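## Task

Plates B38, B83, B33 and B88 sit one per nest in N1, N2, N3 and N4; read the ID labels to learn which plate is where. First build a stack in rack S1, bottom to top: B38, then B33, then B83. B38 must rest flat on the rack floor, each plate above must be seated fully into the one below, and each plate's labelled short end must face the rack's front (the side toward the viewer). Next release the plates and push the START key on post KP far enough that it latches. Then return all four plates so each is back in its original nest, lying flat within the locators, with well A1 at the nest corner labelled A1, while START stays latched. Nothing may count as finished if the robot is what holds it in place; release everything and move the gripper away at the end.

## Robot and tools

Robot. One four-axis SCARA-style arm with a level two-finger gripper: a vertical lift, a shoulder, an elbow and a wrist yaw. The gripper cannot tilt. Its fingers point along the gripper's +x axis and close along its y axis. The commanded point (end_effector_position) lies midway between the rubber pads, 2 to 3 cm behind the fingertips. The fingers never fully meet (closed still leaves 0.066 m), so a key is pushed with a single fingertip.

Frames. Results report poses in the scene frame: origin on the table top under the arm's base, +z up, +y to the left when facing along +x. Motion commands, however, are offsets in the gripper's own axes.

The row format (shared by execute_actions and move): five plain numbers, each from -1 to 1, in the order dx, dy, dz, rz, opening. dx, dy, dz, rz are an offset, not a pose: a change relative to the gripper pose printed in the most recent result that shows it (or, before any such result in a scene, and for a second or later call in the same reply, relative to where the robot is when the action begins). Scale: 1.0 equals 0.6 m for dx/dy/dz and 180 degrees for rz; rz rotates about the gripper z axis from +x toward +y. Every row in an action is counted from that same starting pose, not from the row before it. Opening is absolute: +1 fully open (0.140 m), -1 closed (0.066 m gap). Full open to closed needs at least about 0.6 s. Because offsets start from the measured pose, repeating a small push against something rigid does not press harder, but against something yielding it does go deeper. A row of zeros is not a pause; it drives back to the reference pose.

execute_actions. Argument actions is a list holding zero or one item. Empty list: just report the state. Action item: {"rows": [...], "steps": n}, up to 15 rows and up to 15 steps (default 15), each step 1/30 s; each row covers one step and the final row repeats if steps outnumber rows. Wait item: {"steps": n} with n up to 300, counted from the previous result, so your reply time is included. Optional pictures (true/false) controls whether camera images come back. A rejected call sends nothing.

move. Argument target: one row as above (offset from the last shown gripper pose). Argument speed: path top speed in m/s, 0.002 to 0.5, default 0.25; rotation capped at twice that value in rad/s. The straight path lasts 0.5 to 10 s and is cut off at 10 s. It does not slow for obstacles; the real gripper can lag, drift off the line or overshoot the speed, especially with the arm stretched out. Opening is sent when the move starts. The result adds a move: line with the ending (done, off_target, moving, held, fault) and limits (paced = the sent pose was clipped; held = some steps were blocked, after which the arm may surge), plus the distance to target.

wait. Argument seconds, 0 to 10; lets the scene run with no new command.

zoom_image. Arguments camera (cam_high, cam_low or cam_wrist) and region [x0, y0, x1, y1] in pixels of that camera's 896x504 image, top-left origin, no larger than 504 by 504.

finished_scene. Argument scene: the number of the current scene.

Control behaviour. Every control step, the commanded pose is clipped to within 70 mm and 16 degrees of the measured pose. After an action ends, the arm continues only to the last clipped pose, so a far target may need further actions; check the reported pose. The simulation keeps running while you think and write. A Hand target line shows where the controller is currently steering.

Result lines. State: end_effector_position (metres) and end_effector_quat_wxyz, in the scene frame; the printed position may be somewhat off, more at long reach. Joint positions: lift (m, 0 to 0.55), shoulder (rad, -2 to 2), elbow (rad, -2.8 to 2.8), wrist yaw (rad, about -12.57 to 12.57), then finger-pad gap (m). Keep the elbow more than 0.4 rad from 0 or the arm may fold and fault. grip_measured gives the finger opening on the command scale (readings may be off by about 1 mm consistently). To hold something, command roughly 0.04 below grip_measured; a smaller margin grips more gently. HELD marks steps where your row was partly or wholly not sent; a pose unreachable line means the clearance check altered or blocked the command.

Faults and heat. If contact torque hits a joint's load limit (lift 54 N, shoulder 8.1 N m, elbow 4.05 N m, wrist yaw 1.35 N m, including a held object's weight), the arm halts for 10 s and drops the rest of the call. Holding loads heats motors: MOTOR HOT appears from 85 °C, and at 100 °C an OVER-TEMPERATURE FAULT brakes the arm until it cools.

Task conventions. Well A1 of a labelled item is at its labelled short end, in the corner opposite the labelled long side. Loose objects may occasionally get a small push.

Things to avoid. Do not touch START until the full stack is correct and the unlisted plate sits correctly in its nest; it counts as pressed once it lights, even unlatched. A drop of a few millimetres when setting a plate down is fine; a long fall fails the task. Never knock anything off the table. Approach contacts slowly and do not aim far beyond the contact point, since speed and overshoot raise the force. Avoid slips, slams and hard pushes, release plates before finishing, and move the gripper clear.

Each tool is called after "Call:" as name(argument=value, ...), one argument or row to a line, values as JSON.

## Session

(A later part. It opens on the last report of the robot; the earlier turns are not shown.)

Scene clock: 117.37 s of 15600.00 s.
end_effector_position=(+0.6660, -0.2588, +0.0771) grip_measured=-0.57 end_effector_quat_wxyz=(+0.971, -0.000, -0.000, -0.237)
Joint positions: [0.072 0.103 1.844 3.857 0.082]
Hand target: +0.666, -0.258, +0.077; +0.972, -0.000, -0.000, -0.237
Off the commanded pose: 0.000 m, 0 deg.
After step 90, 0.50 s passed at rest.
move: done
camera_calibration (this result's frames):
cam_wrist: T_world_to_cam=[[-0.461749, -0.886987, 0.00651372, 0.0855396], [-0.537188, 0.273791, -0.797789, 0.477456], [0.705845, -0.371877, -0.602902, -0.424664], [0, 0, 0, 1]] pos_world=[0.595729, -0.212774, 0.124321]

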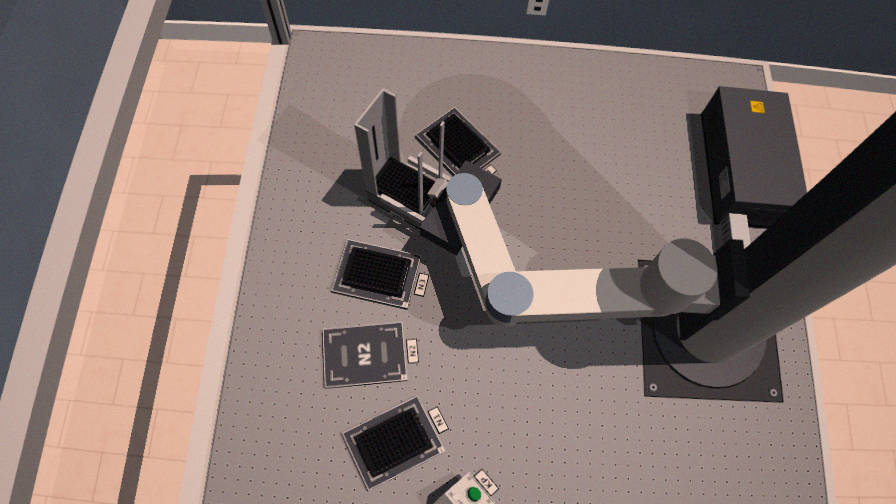

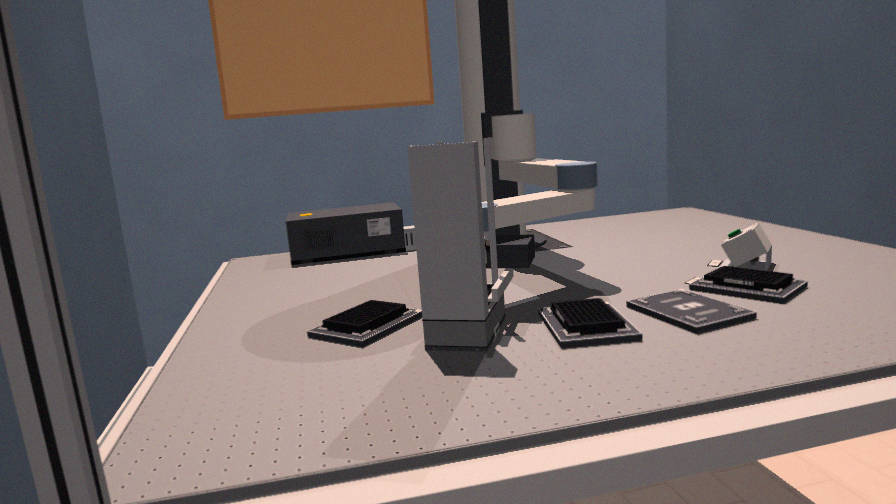

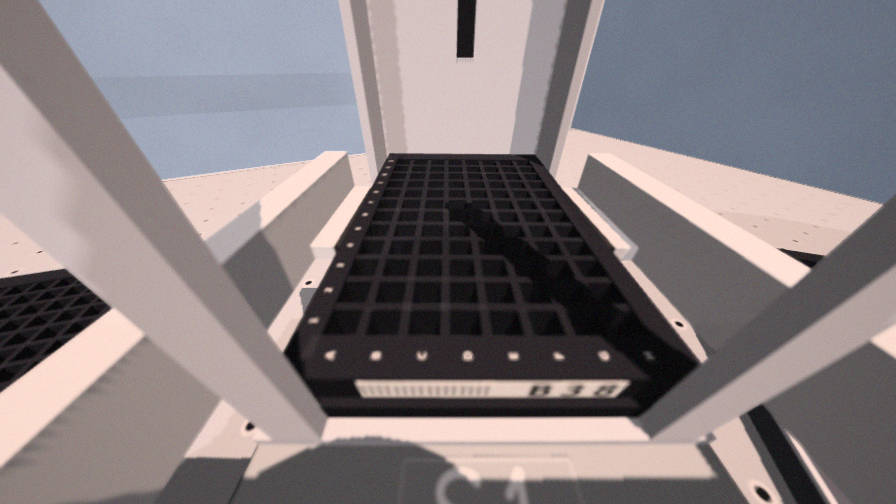

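Call:
move(
  target=[0,0,-0.0025,0,-0.63],
  speed=0.01,
)

Call:
move(
  target=[0,0,0,0,-0.1],
)

Call:
move(
  target=[0,0,0.43,0,-0.1],
  speed=0.3,
)

Call:
move(
  target=[-0.429,0.771,-0.1,0.313,0.2],
  speed=0.4,
)

Call:
move(
  target=[0,0,-0.35,0,0.2],
  speed=0.4,
)

Scene clock: 123.97 s of 15600.00 s.
end_effector_position=(+0.6662, -0.2589, +0.0759) grip_measured=-0.57 end_effector_quat_wxyz=(+0.971, -0.000, -0.000, -0.237)
Joint positions: [0.071 0.103 1.845 3.856 0.082]
Hand target: +0.666, -0.259, +0.076; +0.971, -0.000, -0.000, -0.237
Off the commanded pose: 0.000 m, 0 deg.
After step 90, 2.90 s passed at rest.
move: done
camera_calibration (this result's frames):
cam_wrist: T_world_to_cam=[[-0.461736, -0.886993, 0.00651372, 0.0855562], [-0.537192, 0.273784, -0.797789, 0.476578], [0.70585, -0.371867, -0.602902, -0.425599], [0, 0, 0, 1]] pos_world=[0.595928, -0.212858, 0.123057]

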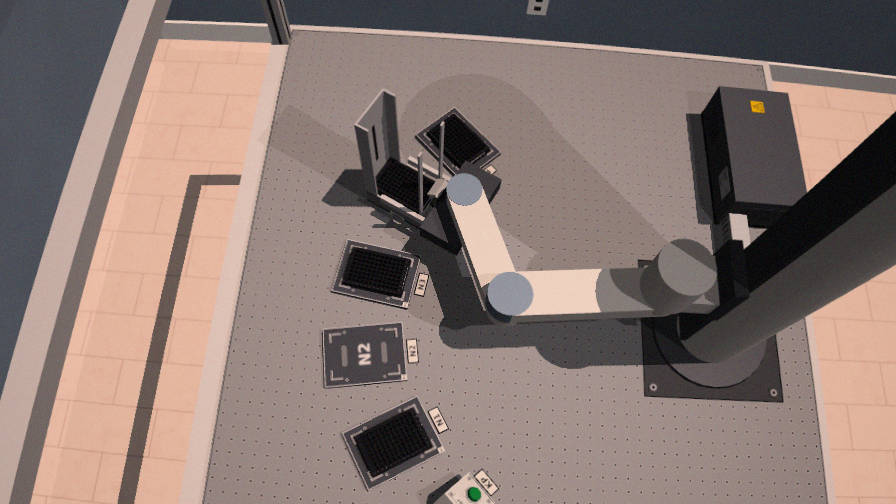

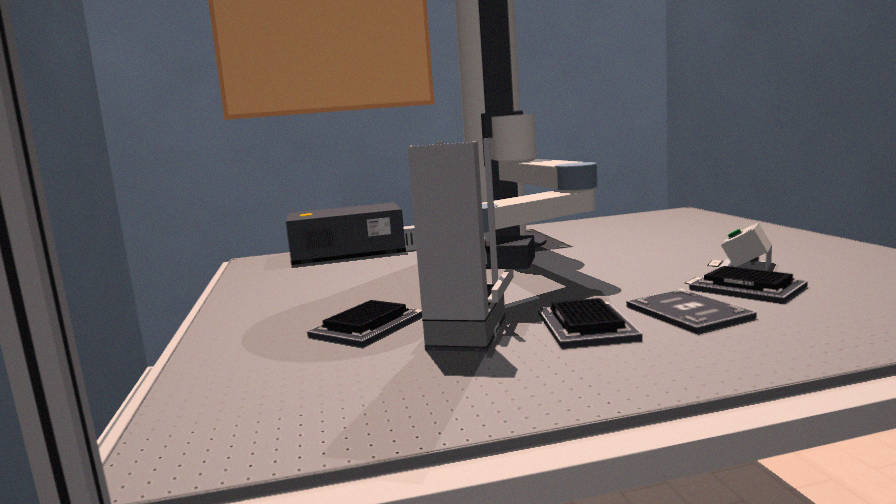

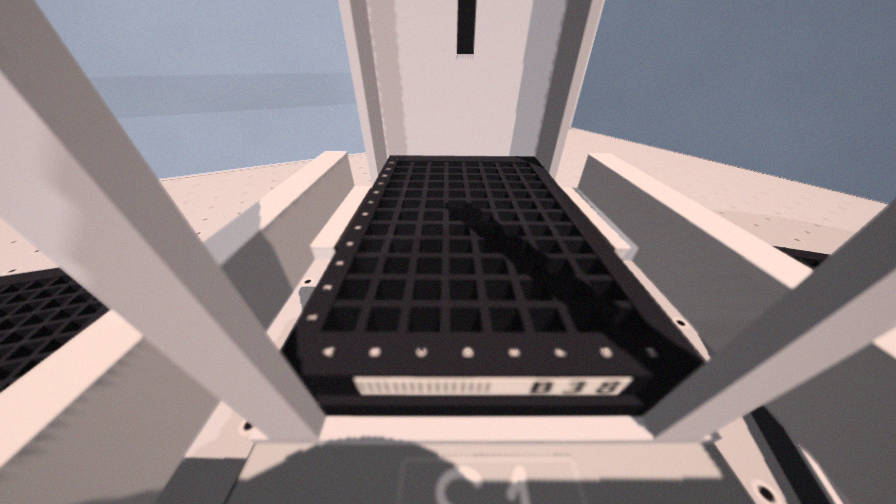

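Scene clock: 124.47 s of 15600.00 s.
end_effector_position=(+0.6661, -0.2590, +0.0759) grip_measured=-0.10 end_effector_quat_wxyz=(+0.971, -0.000, -0.000, -0.237)
Joint positions: [0.071 0.103 1.845 3.856 0.099]
Hand target: +0.666, -0.259, +0.076; +0.971, -0.000, -0.000, -0.237
Off the commanded pose: 0.000 m, 0 deg.
move: done
camera_calibration (this result's frames):
cam_wrist: T_world_to_cam=[[-0.461854, -0.886932, 0.00651372, 0.0855752], [-0.537156, 0.273855, -0.797789, 0.476611], [0.705801, -0.371961, -0.602902, -0.425585], [0, 0, 0, 1]] pos_world=[0.595915, -0.212924, 0.123092]

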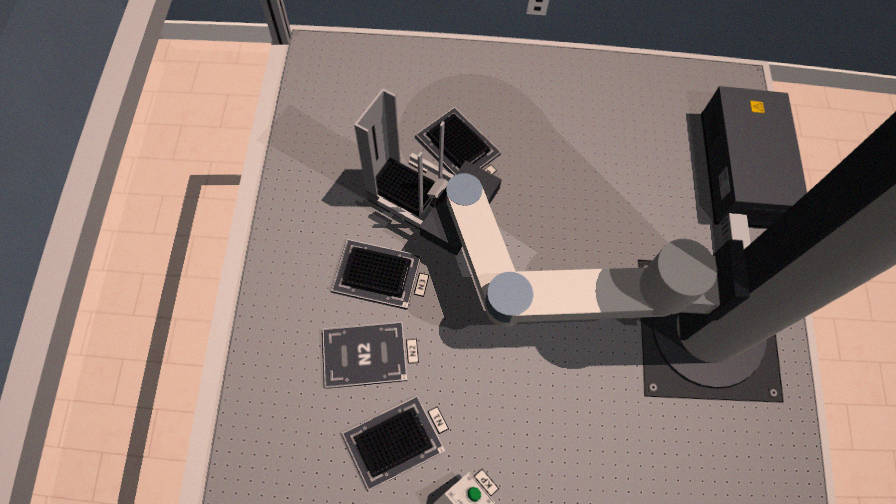

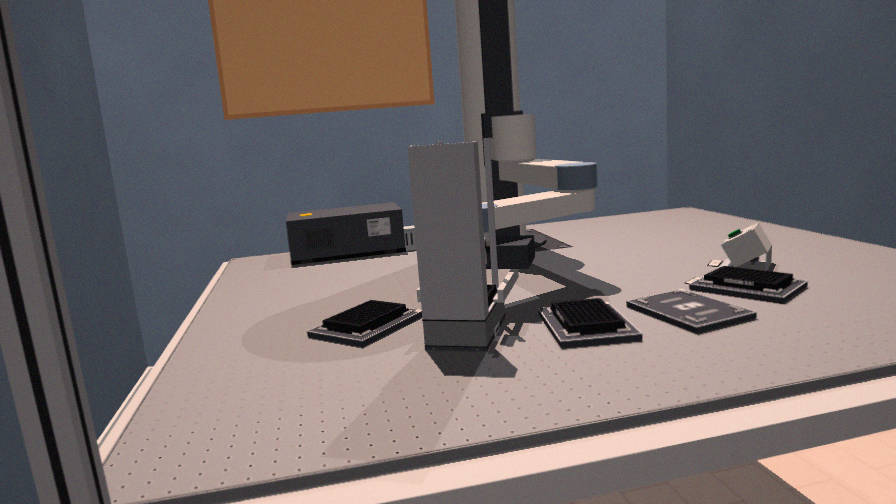

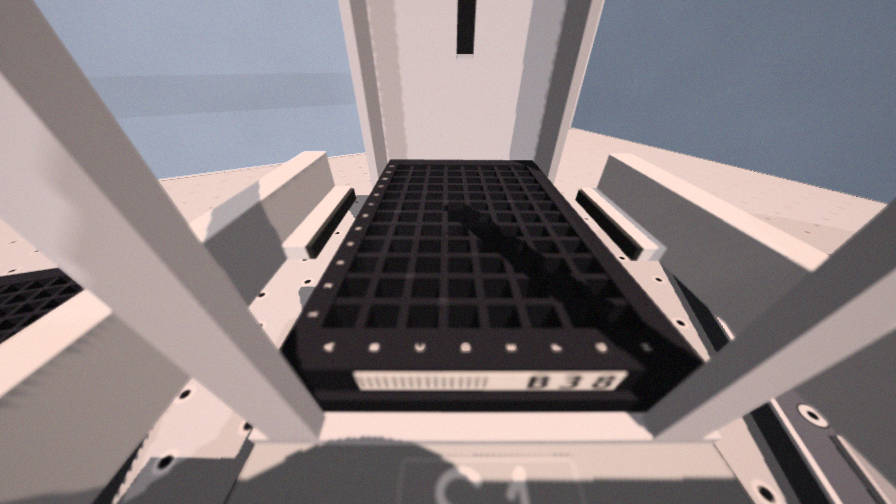

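Scene clock: 125.80 s of 15600.00 s.
end_effector_position=(+0.6662, -0.2590, +0.3340) grip_measured=-0.10 end_effector_quat_wxyz=(+0.971, -0.000, -0.000, -0.237)
Joint positions: [0.329 0.103 1.845 3.856 0.099]
Hand target: +0.666, -0.259, +0.334; +0.971, -0.000, -0.000, -0.237
Off the commanded pose: 0.000 m, 0 deg.
move: done
camera_calibration (this result's frames):
cam_wrist: T_world_to_cam=[[-0.461835, -0.886942, 0.00651372, 0.0838819], [-0.537162, 0.273844, -0.797789, 0.682498], [0.705808, -0.371946, -0.602902, -0.270001], [0, 0, 0, 1]] pos_world=[0.595921, -0.212925, 0.381158]

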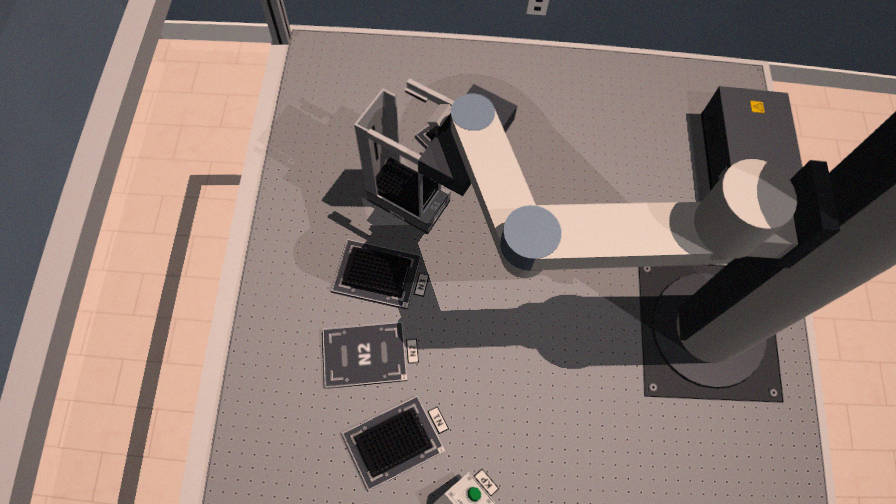

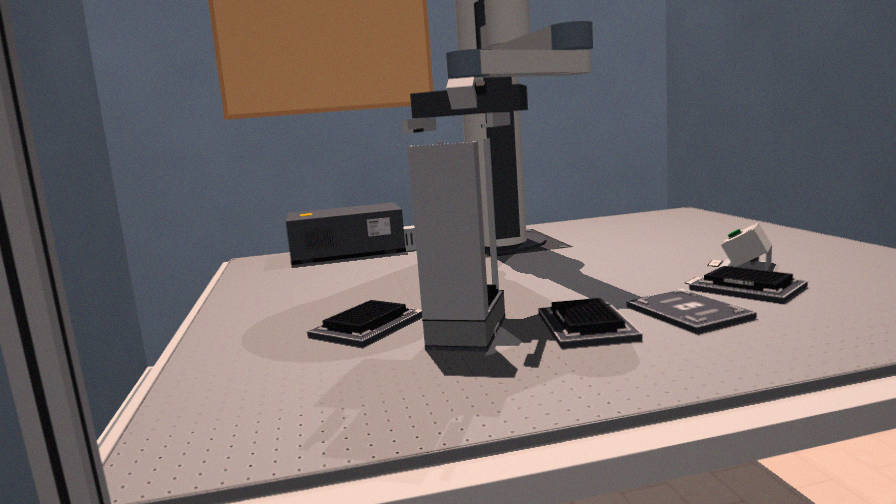

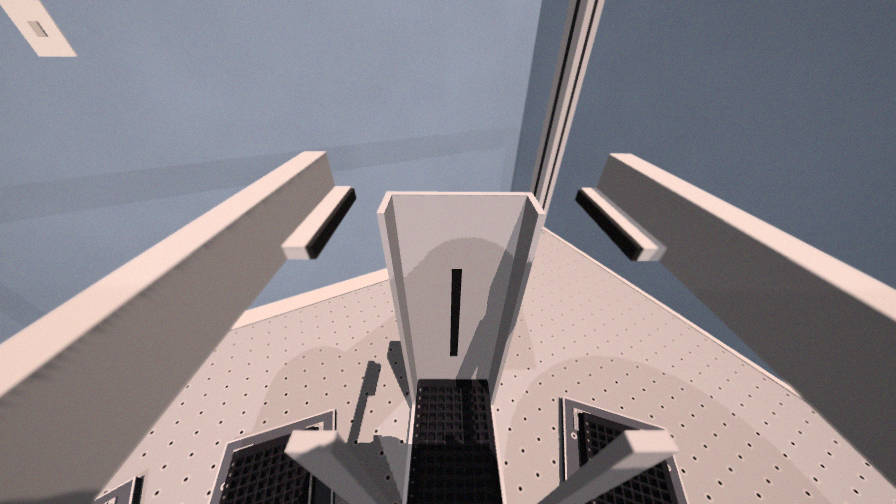

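Scene clock: 127.60 s of 15600.00 s.
end_effector_position=(+0.6508, +0.2704, +0.2740) grip_measured=+0.20 end_effector_quat_wxyz=(+0.968, -0.000, -0.000, +0.250)
Joint positions: [0.269 1.133 1.795 3.86  0.11 ]
Hand target: +0.651, +0.270, +0.274; +0.968, -0.000, -0.000, +0.249
Off the commanded pose: 0.000 m, 0 deg.
move: done
camera_calibration (this result's frames):
cam_wrist: T_world_to_cam=[[0.482715, -0.875753, 0.00651372, -0.0710237], [-0.525507, -0.295593, -0.797789, 0.627784], [0.700592, 0.381681, -0.602902, -0.298796], [0, 0, 0, 1]] pos_world=[0.573523, 0.237414, 0.321157]

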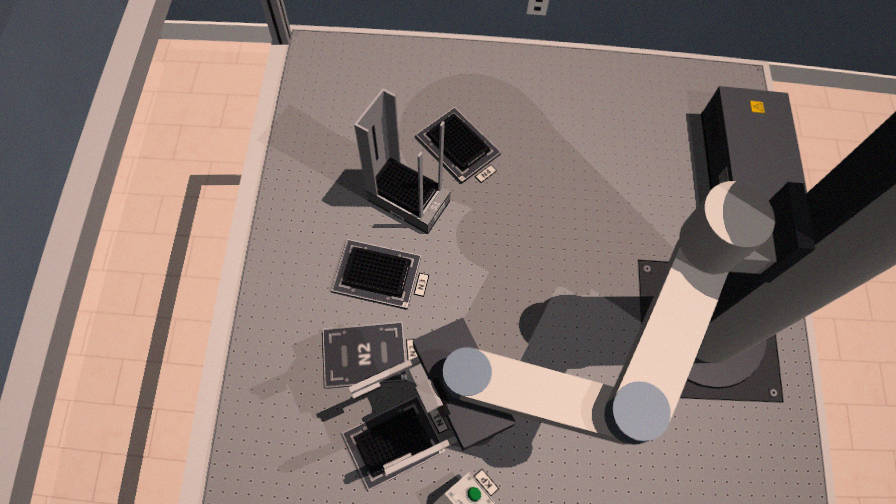

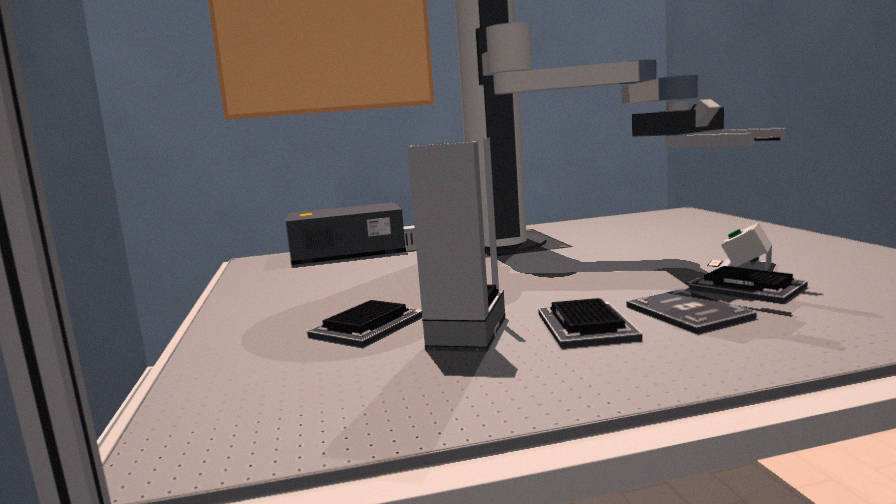

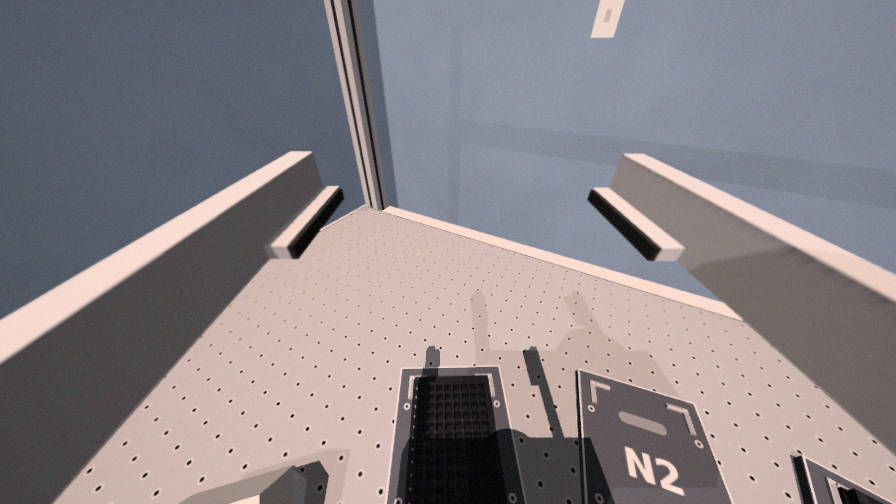

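Scene clock: 128.67 s of 15600.00 s.
end_effector_position=(+0.6508, +0.2704, +0.0639) grip_measured=+0.20 end_effector_quat_wxyz=(+0.968, -0.000, -0.000, +0.250)
Joint positions: [0.059 1.133 1.795 3.86  0.11 ]
Hand target: +0.651, +0.270, +0.064; +0.968, -0.000, -0.000, +0.250
Off the commanded pose: 0.000 m, 0 deg.
move: done
camera_calibration (this result's frames):
cam_wrist: T_world_to_cam=[[0.48271, -0.875756, 0.00651372, -0.0696575], [-0.525509, -0.29559, -0.797789, 0.460193], [0.700594, 0.381678, -0.602902, -0.425443], [0, 0, 0, 1]] pos_world=[0.573522, 0.237407, 0.11109]

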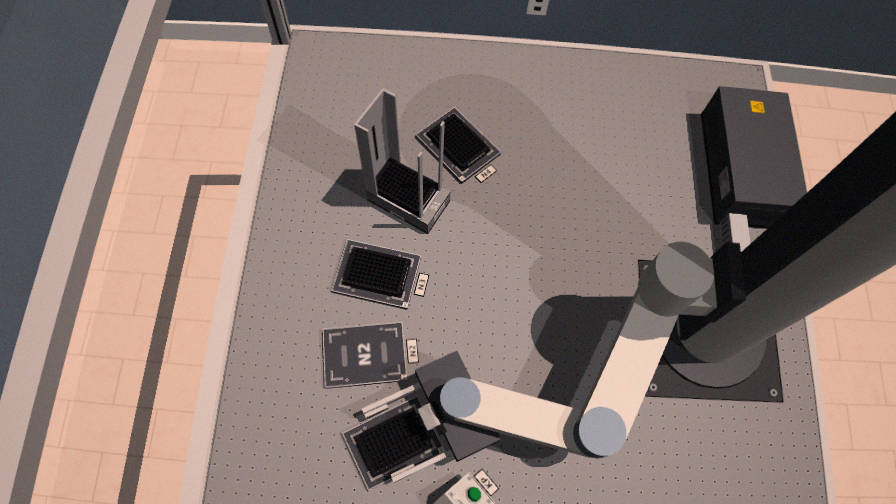

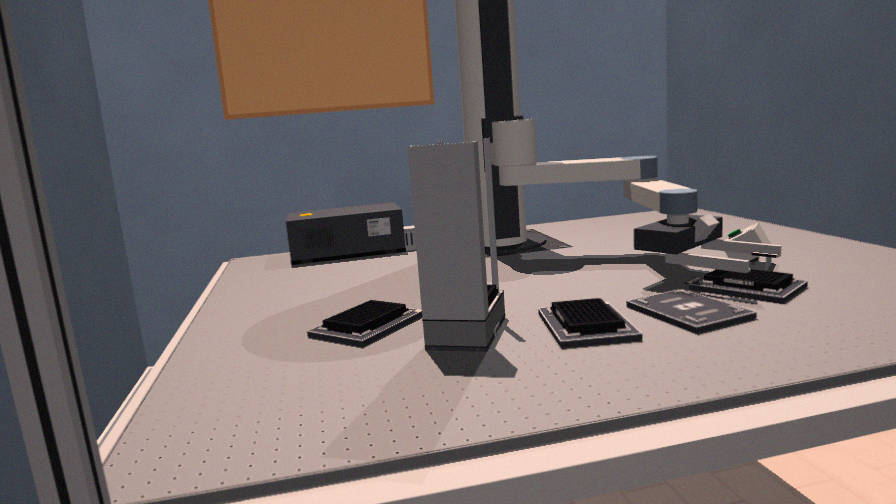

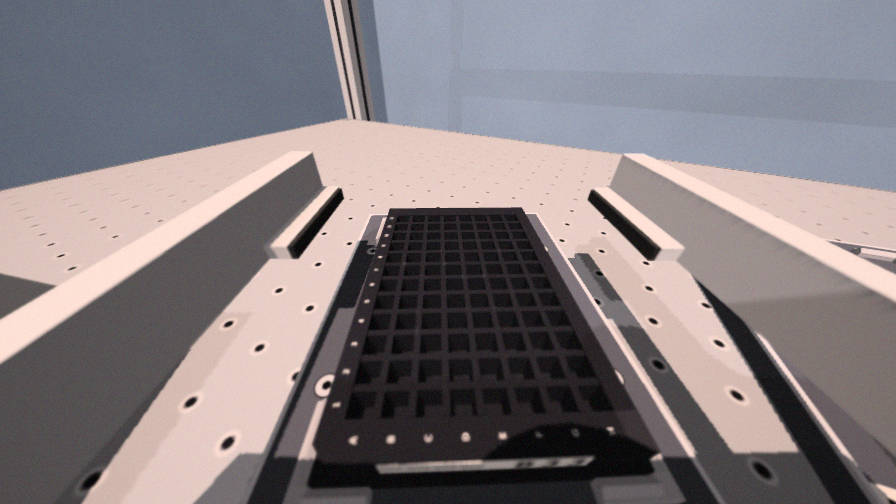

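Call:
move(
  target=[-0.008,0.003,-0.0515,0.005,0.2],
  speed=0.08,
)

Call:
move(
  target=[0,0,0,0,-0.5],
)

Call:
move(
  target=[0,0,0,0,-0.63],
)

Scene clock: 134.50 s of 15600.00 s.
end_effector_position=(+0.6457, +0.2696, +0.0329) grip_measured=+0.20 end_effector_quat_wxyz=(+0.966, -0.000, -0.000, +0.257)
Joint positions: [0.028 1.145 1.765 3.893 0.11 ]
Hand target: +0.646, +0.270, +0.033; +0.966, -0.000, -0.000, +0.257
Off the commanded pose: 0.000 m, 0 deg.
After step 90, 2.10 s passed at rest.
move: done
camera_calibration (this result's frames):
cam_wrist: T_world_to_cam=[[0.496152, -0.868211, 0.00651372, -0.078466], [-0.52089, -0.303656, -0.797789, 0.431804], [0.694627, 0.392432, -0.602902, -0.439335], [0, 0, 0, 1]] pos_world=[0.569028, 0.235404, 0.0801235]

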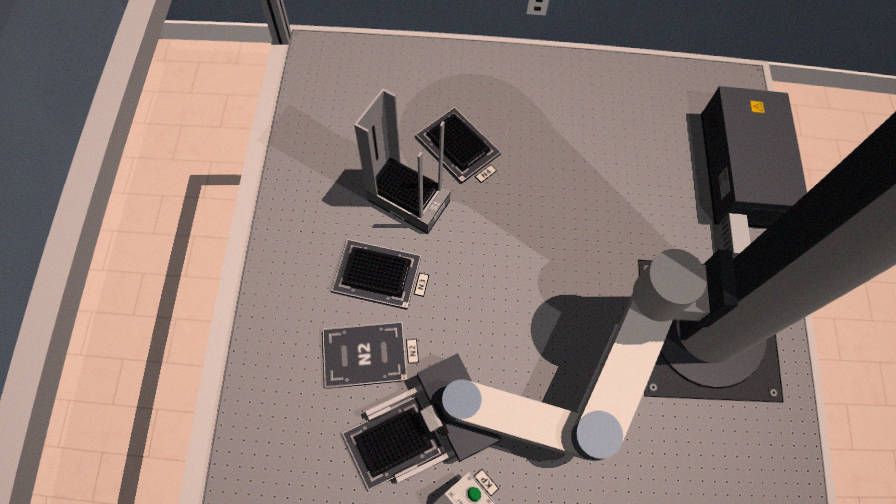

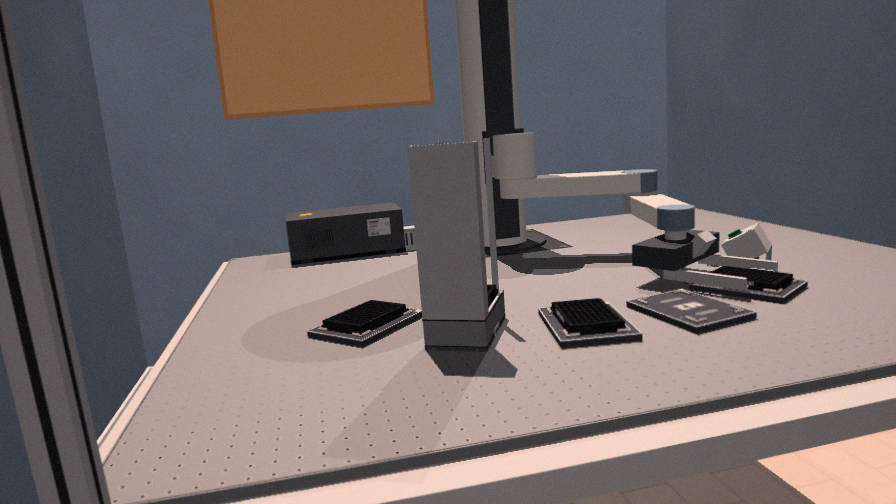

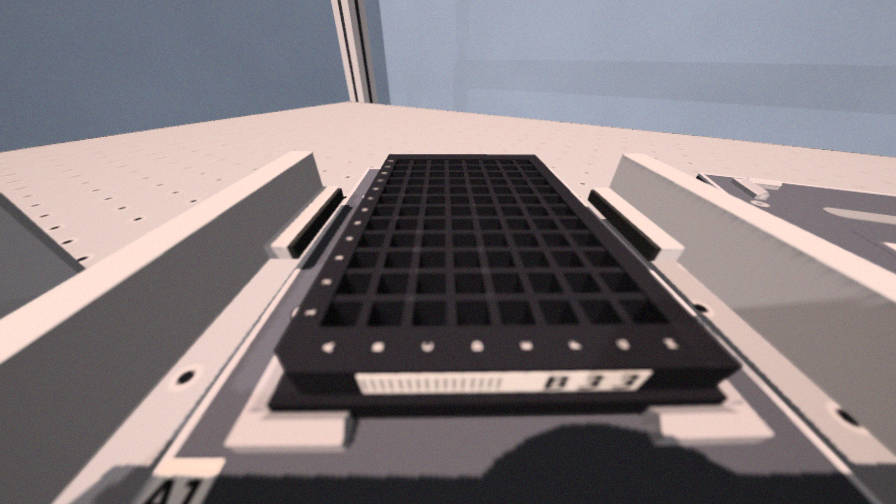

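Scene clock: 135.00 s of 15600.00 s.
end_effector_position=(+0.6458, +0.2694, +0.0330) grip_measured=-0.50 end_effector_quat_wxyz=(+0.966, -0.000, -0.000, +0.257)
Joint positions: [0.028 1.145 1.765 3.893 0.085]
Hand target: +0.646, +0.270, +0.033; +0.966, -0.000, -0.000, +0.257
Off the commanded pose: 0.000 m, 0 deg.
move: done
camera_calibration (this result's frames):
cam_wrist: T_world_to_cam=[[0.495371, -0.868657, 0.00651372, -0.0780727], [-0.521163, -0.303187, -0.797789, 0.431883], [0.69498, 0.391806, -0.602902, -0.439338], [0, 0, 0, 1]] pos_world=[0.569087, 0.235258, 0.0801816]

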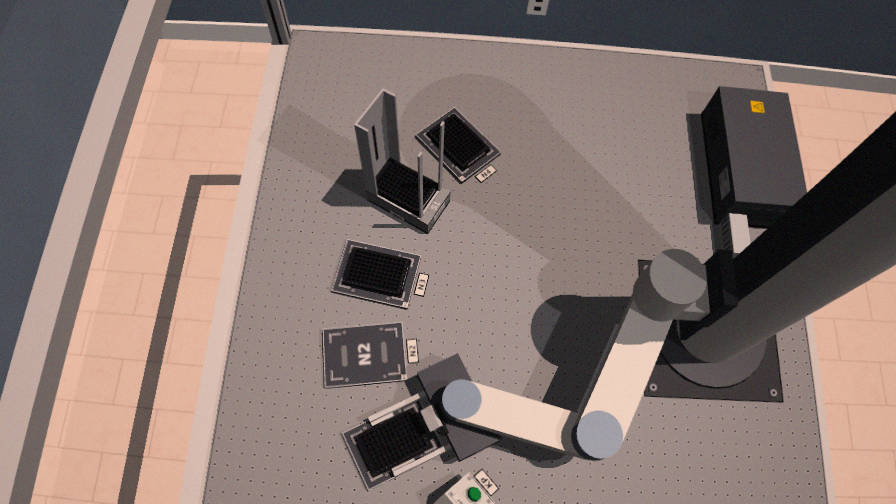

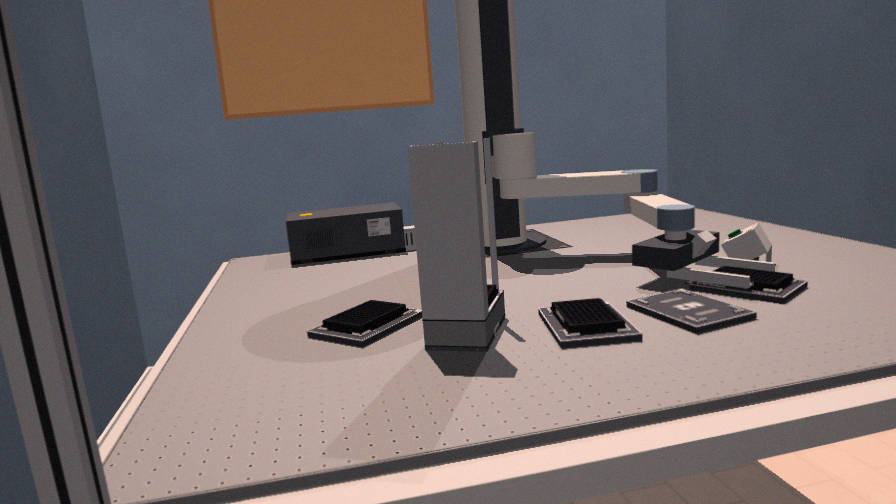

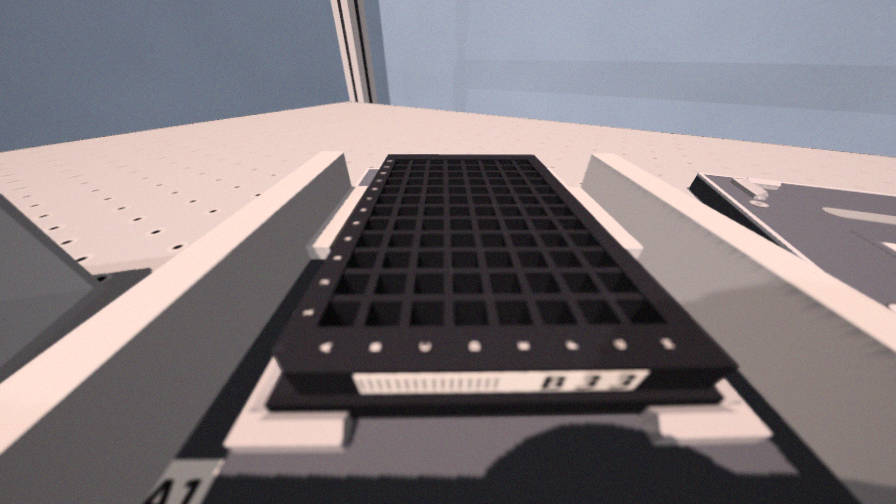

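Scene clock: 135.50 s of 15600.00 s.
end_effector_position=(+0.6459, +0.2691, +0.0331) grip_measured=-0.57 end_effector_quat_wxyz=(+0.967, -0.000, -0.000, +0.256)
Joint positions: [0.028 1.145 1.765 3.892 0.082]
Hand target: +0.646, +0.269, +0.033; +0.966, -0.000, -0.000, +0.257
Off the commanded pose: 0.000 m, 0 deg.
move: done
camera_calibration (this result's frames):
cam_wrist: T_world_to_cam=[[0.494594, -0.8691, 0.00651372, -0.0777508], [-0.521434, -0.302721, -0.797789, 0.431963], [0.69533, 0.391185, -0.602902, -0.439306], [0, 0, 0, 1]] pos_world=[0.569158, 0.235041, 0.0802634]

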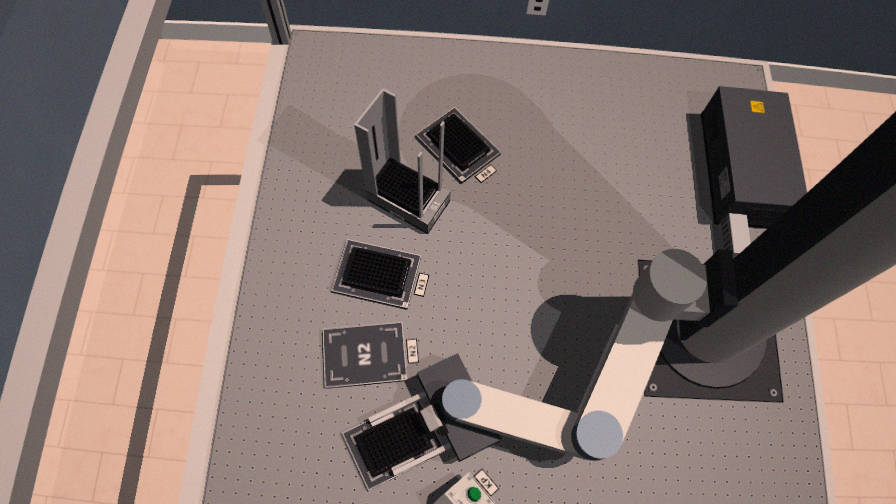

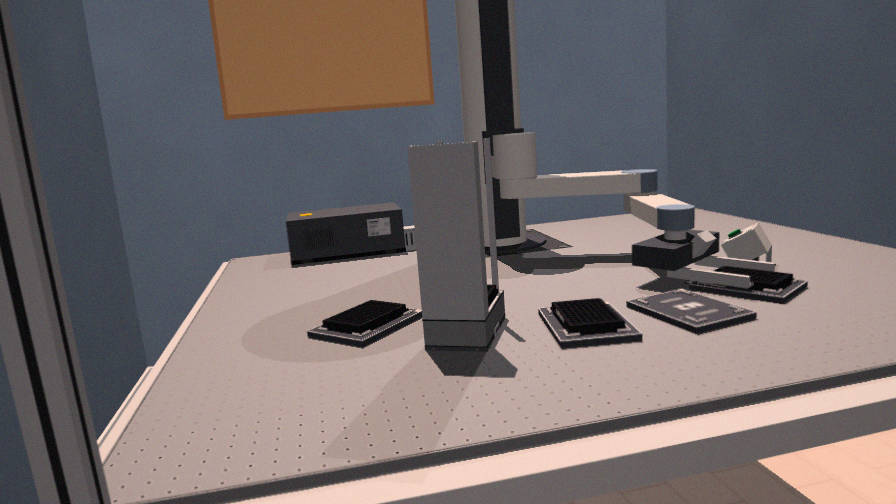

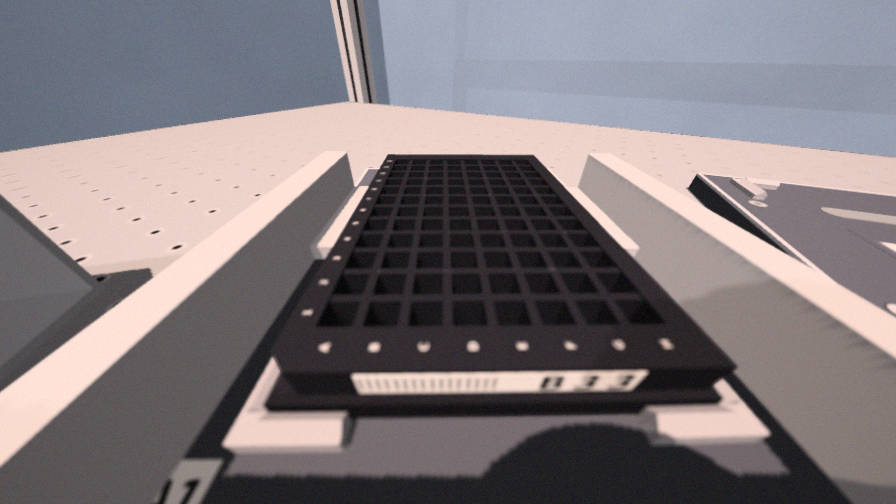

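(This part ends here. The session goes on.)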